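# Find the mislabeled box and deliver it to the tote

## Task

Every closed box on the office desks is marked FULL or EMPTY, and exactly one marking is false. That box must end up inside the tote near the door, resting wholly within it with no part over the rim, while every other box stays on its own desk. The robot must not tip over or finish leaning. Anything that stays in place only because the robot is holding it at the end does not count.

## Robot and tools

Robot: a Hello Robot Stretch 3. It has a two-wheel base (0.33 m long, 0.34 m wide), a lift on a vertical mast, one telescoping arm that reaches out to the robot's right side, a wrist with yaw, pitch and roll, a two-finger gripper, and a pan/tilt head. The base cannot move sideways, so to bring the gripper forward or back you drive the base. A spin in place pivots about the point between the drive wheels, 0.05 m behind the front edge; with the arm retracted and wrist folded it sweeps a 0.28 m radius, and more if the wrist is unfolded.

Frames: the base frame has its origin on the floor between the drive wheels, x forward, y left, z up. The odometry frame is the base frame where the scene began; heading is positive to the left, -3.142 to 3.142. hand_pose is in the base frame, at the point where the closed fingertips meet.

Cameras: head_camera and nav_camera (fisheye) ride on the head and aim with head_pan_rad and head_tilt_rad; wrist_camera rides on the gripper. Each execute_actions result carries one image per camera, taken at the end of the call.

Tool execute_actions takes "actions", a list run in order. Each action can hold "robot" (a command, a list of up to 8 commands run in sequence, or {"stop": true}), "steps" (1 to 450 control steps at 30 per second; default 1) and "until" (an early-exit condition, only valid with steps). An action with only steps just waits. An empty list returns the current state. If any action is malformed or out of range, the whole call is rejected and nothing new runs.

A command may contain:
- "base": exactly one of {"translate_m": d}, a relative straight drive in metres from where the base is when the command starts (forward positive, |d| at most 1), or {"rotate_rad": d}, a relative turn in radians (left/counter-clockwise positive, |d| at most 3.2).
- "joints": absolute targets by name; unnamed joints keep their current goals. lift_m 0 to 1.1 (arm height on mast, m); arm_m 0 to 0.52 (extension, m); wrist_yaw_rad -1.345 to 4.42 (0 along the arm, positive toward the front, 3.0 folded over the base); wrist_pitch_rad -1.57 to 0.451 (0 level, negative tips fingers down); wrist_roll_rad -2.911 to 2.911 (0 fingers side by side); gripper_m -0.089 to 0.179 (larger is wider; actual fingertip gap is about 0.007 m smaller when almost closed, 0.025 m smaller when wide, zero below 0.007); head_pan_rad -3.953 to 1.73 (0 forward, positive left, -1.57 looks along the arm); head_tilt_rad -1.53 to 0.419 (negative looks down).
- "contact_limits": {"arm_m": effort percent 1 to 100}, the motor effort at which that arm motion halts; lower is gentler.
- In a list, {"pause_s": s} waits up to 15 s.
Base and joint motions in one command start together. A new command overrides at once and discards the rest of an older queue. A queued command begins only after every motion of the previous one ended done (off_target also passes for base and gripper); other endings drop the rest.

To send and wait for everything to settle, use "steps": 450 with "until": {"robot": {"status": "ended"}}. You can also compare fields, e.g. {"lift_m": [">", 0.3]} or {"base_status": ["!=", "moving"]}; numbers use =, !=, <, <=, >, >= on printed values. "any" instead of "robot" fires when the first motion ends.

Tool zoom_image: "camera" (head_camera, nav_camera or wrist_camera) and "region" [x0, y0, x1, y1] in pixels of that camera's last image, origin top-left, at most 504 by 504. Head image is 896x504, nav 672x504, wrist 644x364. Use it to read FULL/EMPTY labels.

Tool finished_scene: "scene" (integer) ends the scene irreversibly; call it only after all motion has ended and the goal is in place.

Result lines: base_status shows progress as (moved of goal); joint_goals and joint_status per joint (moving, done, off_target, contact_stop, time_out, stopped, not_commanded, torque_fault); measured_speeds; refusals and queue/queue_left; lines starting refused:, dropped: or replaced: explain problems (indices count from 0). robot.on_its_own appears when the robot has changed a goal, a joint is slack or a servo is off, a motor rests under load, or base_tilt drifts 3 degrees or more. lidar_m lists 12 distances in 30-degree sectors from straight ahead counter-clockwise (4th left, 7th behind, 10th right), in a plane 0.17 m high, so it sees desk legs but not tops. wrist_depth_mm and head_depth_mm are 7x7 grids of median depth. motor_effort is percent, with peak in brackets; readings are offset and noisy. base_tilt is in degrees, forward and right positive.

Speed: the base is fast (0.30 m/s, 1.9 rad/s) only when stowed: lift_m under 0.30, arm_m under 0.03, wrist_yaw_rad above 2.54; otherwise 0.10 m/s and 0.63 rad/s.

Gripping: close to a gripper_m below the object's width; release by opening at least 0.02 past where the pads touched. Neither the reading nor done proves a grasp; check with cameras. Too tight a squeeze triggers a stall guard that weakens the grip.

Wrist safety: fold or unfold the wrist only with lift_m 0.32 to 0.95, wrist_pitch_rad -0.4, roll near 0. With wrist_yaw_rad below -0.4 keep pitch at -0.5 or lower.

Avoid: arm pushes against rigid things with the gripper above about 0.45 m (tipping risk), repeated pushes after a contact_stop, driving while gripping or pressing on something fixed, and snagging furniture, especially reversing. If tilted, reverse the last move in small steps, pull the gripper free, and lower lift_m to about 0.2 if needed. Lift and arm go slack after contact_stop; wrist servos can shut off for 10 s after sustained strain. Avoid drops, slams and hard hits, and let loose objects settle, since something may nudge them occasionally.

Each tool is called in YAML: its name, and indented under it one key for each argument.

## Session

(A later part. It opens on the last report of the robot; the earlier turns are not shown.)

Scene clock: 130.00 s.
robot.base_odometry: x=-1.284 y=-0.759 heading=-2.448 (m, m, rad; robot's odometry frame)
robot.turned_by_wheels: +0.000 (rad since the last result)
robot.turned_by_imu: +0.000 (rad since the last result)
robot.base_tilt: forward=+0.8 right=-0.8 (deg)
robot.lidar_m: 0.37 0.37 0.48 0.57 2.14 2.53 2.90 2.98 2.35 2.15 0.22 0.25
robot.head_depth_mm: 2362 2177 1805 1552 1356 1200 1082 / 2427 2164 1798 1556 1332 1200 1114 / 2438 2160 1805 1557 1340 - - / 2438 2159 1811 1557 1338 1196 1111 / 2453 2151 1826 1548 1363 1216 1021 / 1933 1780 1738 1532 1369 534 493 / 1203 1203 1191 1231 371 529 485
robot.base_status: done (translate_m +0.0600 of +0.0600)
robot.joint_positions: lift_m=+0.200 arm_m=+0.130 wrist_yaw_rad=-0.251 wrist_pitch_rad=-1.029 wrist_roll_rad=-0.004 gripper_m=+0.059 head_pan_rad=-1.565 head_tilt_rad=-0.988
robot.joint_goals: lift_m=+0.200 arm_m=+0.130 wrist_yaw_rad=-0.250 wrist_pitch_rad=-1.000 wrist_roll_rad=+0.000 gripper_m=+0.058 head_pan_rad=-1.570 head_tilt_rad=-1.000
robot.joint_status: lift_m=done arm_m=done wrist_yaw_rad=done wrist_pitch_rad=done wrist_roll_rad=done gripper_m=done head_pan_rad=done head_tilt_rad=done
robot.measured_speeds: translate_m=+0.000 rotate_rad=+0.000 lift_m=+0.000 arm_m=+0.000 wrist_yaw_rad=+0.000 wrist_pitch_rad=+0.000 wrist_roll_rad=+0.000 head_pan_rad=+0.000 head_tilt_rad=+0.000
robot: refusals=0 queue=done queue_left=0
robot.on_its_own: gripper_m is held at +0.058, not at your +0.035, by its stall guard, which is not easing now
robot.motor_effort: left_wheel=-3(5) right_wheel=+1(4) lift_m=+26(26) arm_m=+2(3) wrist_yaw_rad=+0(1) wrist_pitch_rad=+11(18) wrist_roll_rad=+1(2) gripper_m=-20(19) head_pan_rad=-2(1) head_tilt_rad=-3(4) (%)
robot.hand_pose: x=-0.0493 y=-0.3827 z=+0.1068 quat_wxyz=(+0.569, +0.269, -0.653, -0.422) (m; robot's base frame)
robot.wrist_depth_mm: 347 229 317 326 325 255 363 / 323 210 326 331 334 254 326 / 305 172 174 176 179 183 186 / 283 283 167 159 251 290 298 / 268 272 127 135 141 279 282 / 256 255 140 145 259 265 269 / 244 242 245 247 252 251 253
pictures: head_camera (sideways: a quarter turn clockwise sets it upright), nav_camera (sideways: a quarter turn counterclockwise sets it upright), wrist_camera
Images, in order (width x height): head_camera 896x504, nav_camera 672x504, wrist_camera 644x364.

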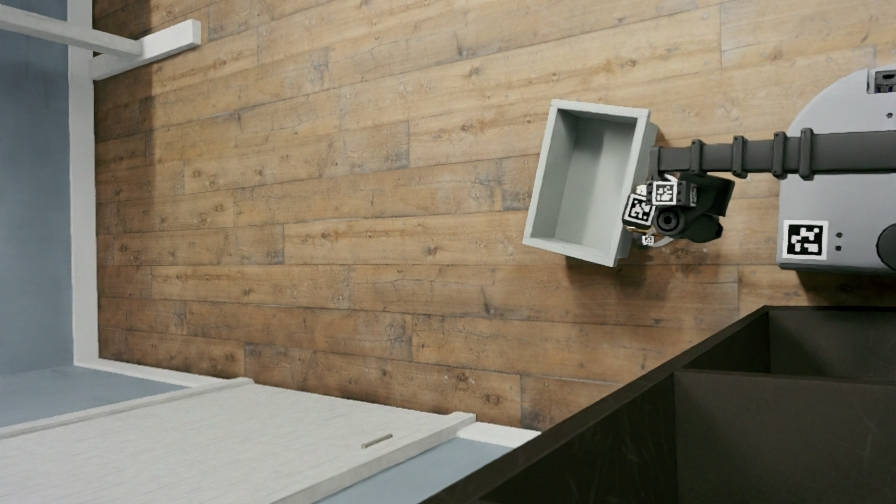

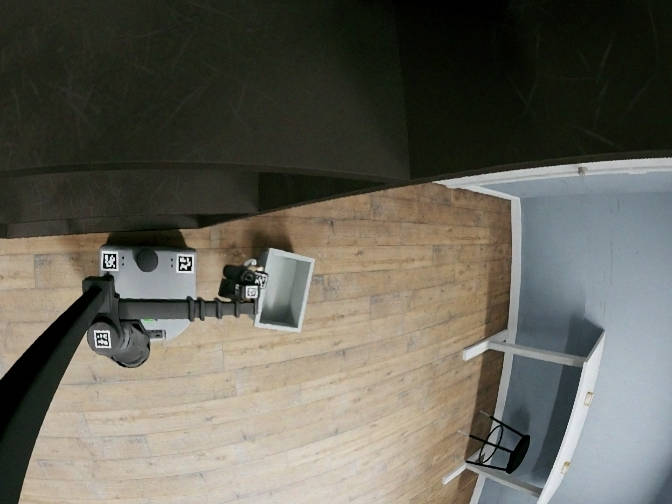

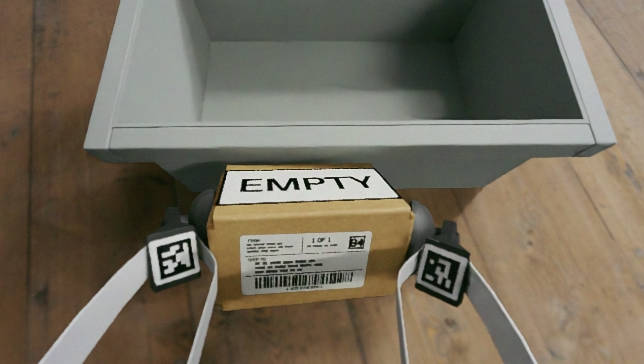

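Outside. Raise, extend 0.14, lower.

execute_actions:
  actions:
    - {"robot":[{"joints":{"lift_m":0.34}},{"joints":{"arm_m":0.28},"base":{"translate_m":-0.04}},{"joints":{"lift_m":0.2}}],"steps":300,"until":{"robot":{"status":"ended"}}}

Scene clock: 137.03 s.
robot.base_odometry: x=-1.253 y=-0.734 heading=-2.448 (m, m, rad; robot's odometry frame)
robot.turned_by_wheels: +0.000 (rad since the last result)
robot.turned_by_imu: +0.000 (rad since the last result)
robot.base_tilt: forward=+0.9 right=-0.8 (deg)
robot.lidar_m: 0.41 0.41 0.54 0.58 2.13 2.51 2.87 2.94 2.49 2.34 0.24 0.26
robot.head_depth_mm: 2376 2153 1797 1557 1348 1212 1086 / 2426 2149 1809 1537 1346 1210 1119 / 2440 2151 1812 1556 1408 1210 - / 2438 2148 1806 1562 1323 1205 1118 / 2476 2165 1816 1552 1360 1213 1061 / 2112 1997 1785 1552 1372 832 1005 / 1332 1318 1309 1336 1245 532 486
robot.base_status: done (translate_m -0.0400 of -0.0400)
robot.joint_positions: lift_m=+0.200 arm_m=+0.280 wrist_yaw_rad=-0.251 wrist_pitch_rad=-1.029 wrist_roll_rad=-0.003 gripper_m=+0.059 head_pan_rad=-1.565 head_tilt_rad=-0.988
robot.joint_goals: lift_m=+0.200 arm_m=+0.280 wrist_yaw_rad=-0.250 wrist_pitch_rad=-1.000 wrist_roll_rad=+0.000 gripper_m=+0.058 head_pan_rad=-1.570 head_tilt_rad=-1.000
robot.joint_status: lift_m=done arm_m=done wrist_yaw_rad=done wrist_pitch_rad=done wrist_roll_rad=done gripper_m=done head_pan_rad=done head_tilt_rad=done
robot.measured_speeds: translate_m=+0.000 rotate_rad=+0.000 lift_m=+0.000 arm_m=+0.000 wrist_yaw_rad=+0.000 wrist_pitch_rad=+0.000 wrist_roll_rad=+0.000 head_pan_rad=+0.000 head_tilt_rad=+0.000
robot: refusals=0 queue=done queue_left=0
robot.on_its_own: gripper_m is held at +0.058, not at your +0.035, by its stall guard, which is not easing now
robot.motor_effort: left_wheel=-3(7) right_wheel=+1(2) lift_m=+26(31) arm_m=+3(2) wrist_yaw_rad=+1(0) wrist_pitch_rad=+11(10) wrist_roll_rad=+1(2) gripper_m=-21(19) head_pan_rad=-2(1) head_tilt_rad=-3(4) (%)
robot.hand_pose: x=-0.0493 y=-0.5327 z=+0.1068 quat_wxyz=(+0.568, +0.269, -0.653, -0.422) (m; robot's base frame)
robot.wrist_depth_mm: 347 348 350 356 357 358 362 / 322 322 326 327 332 189 342 / 294 195 211 214 217 208 313 / 164 214 167 159 285 239 177 / 154 197 127 134 141 237 169 / 146 211 141 146 253 224 162 / 144 211 244 244 247 243 162
pictures: head_camera (sideways: a quarter turn clockwise sets it upright), nav_camera (sideways: a quarter turn counterclockwise sets it upright), wrist_camera
Images, in order (width x height): head_camera 896x504, nav_camera 672x504, wrist_camera 644x364.

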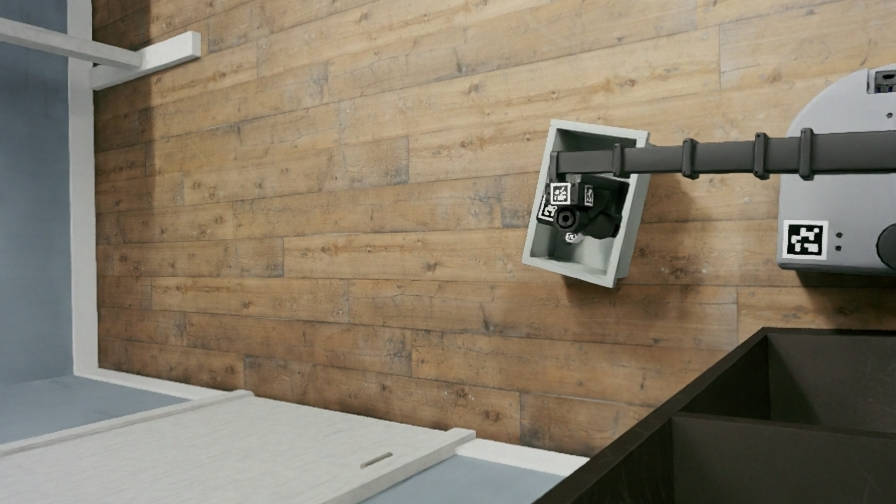

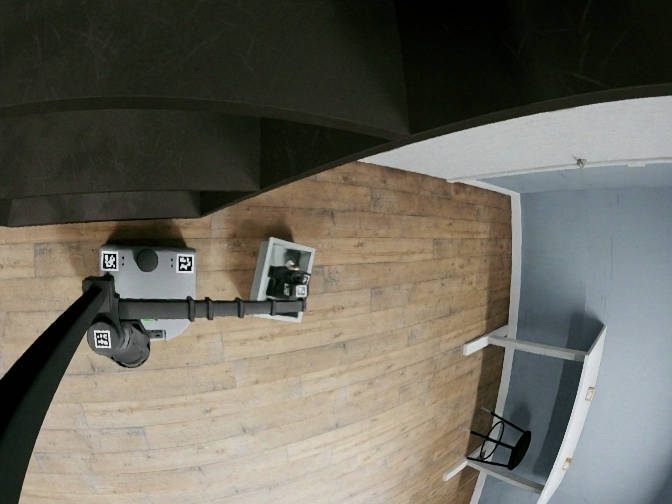

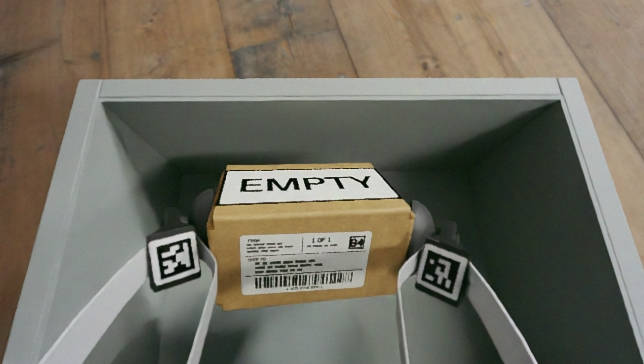

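execute_actions:
  actions:
    - {"robot":[{"joints":{"lift_m":0.16,"arm_m":0.265}},{"joints":{"gripper_m":0.14}},{"joints":{"lift_m":0.35}}],"steps":300,"until":{"robot":{"status":"ended"}}}

finished_scene:
  scene: 1

Scene clock: 142.97 s.
robot.base_odometry: x=-1.253 y=-0.734 heading=-2.448 (m, m, rad; robot's odometry frame)
robot.turned_by_wheels: +0.000 (rad since the last result)
robot.turned_by_imu: +0.000 (rad since the last result)
robot.base_tilt: forward=+0.8 right=-0.8 (deg)
robot.lidar_m: 0.41 0.41 0.53 0.58 2.13 2.50 2.87 2.95 2.48 2.34 0.24 0.26
robot.head_depth_mm: 2361 2177 1791 1546 1353 1205 1084 / 2449 2163 1814 1561 1359 1209 - / 2459 2182 1812 1557 1305 1200 - / 2408 2186 1817 1563 1317 1198 1113 / 2440 2173 1814 1547 1370 1216 1063 / 2070 1986 1779 1565 1367 831 1003 / 1320 1312 1299 1340 1253 530 485
robot.base_status: done (translate_m -0.0400 of -0.0400)
robot.joint_positions: lift_m=+0.350 arm_m=+0.265 wrist_yaw_rad=-0.249 wrist_pitch_rad=-1.013 wrist_roll_rad=-0.003 gripper_m=+0.140 head_pan_rad=-1.565 head_tilt_rad=-0.988
robot.joint_goals: lift_m=+0.350 arm_m=+0.265 wrist_yaw_rad=-0.250 wrist_pitch_rad=-1.000 wrist_roll_rad=+0.000 gripper_m=+0.140 head_pan_rad=-1.570 head_tilt_rad=-1.000
robot.joint_status: lift_m=done arm_m=done wrist_yaw_rad=done wrist_pitch_rad=done wrist_roll_rad=done gripper_m=done head_pan_rad=done head_tilt_rad=done
robot.measured_speeds: translate_m=+0.000 rotate_rad=+0.000 lift_m=+0.000 arm_m=+0.000 wrist_yaw_rad=+0.000 wrist_pitch_rad=+0.000 wrist_roll_rad=+0.000 head_pan_rad=+0.000 head_tilt_rad=+0.000
robot: refusals=0 queue=done queue_left=0
robot.motor_effort: left_wheel=-3(3) right_wheel=+1(2) lift_m=+28(30) arm_m=-4(5) wrist_yaw_rad=+0(1) wrist_pitch_rad=+5(10) wrist_roll_rad=+1(1) gripper_m=+0(83) head_pan_rad=-2(2) head_tilt_rad=-4(4) (%)
robot.hand_pose: x=-0.0500 y=-0.5219 z=+0.2585 quat_wxyz=(+0.572, +0.264, -0.655, -0.417) (m; robot's base frame)
robot.wrist_depth_mm: 541 546 548 563 567 575 584 / 505 514 518 510 531 528 530 / 474 480 485 490 489 494 504 / 444 445 350 374 369 464 468 / 415 - 413 426 428 436 443 / 398 399 394 390 399 417 414 / 377 377 340 379 361 342 394
pictures: head_camera (sideways: a quarter turn clockwise sets it upright), nav_camera (sideways: a quarter turn counterclockwise sets it upright), wrist_camera
Images, in order (width x height): head_camera 896x504, nav_camera 672x504, wrist_camera 644x364.

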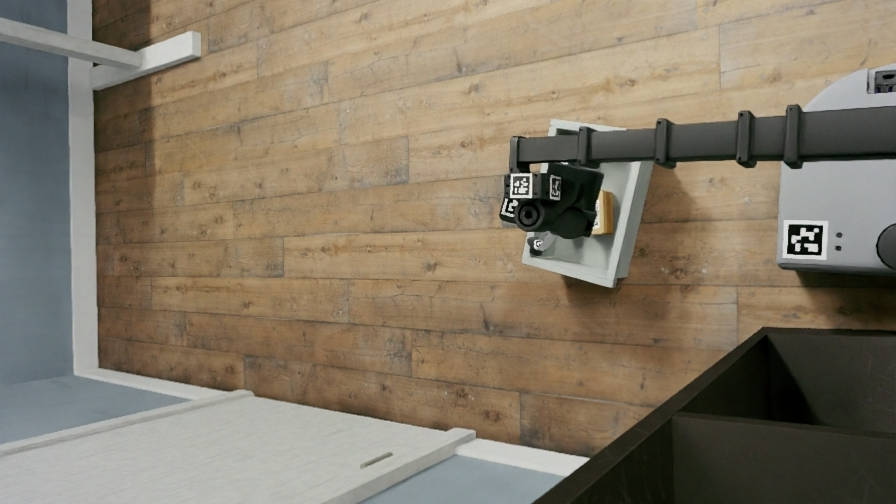

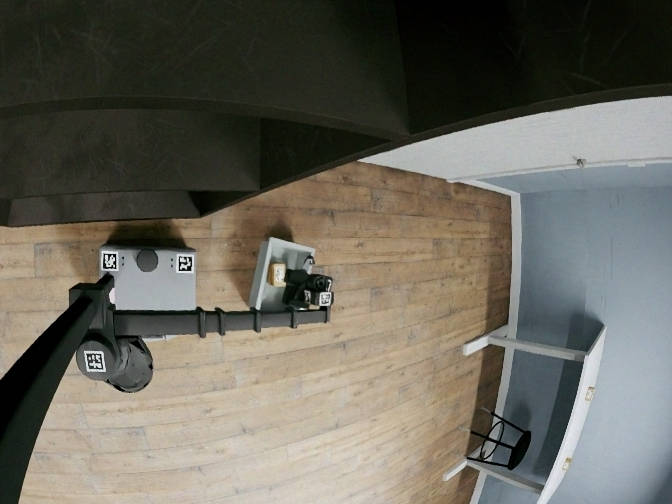

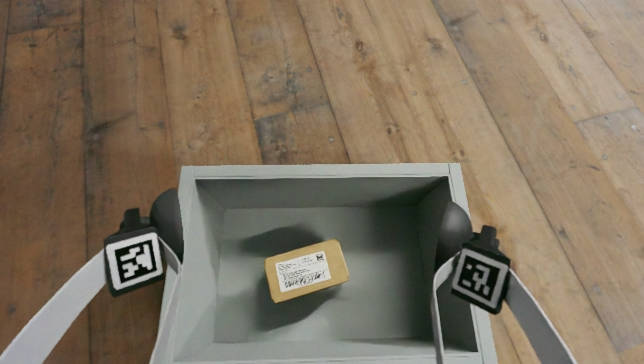

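The scene is finished: the task was done.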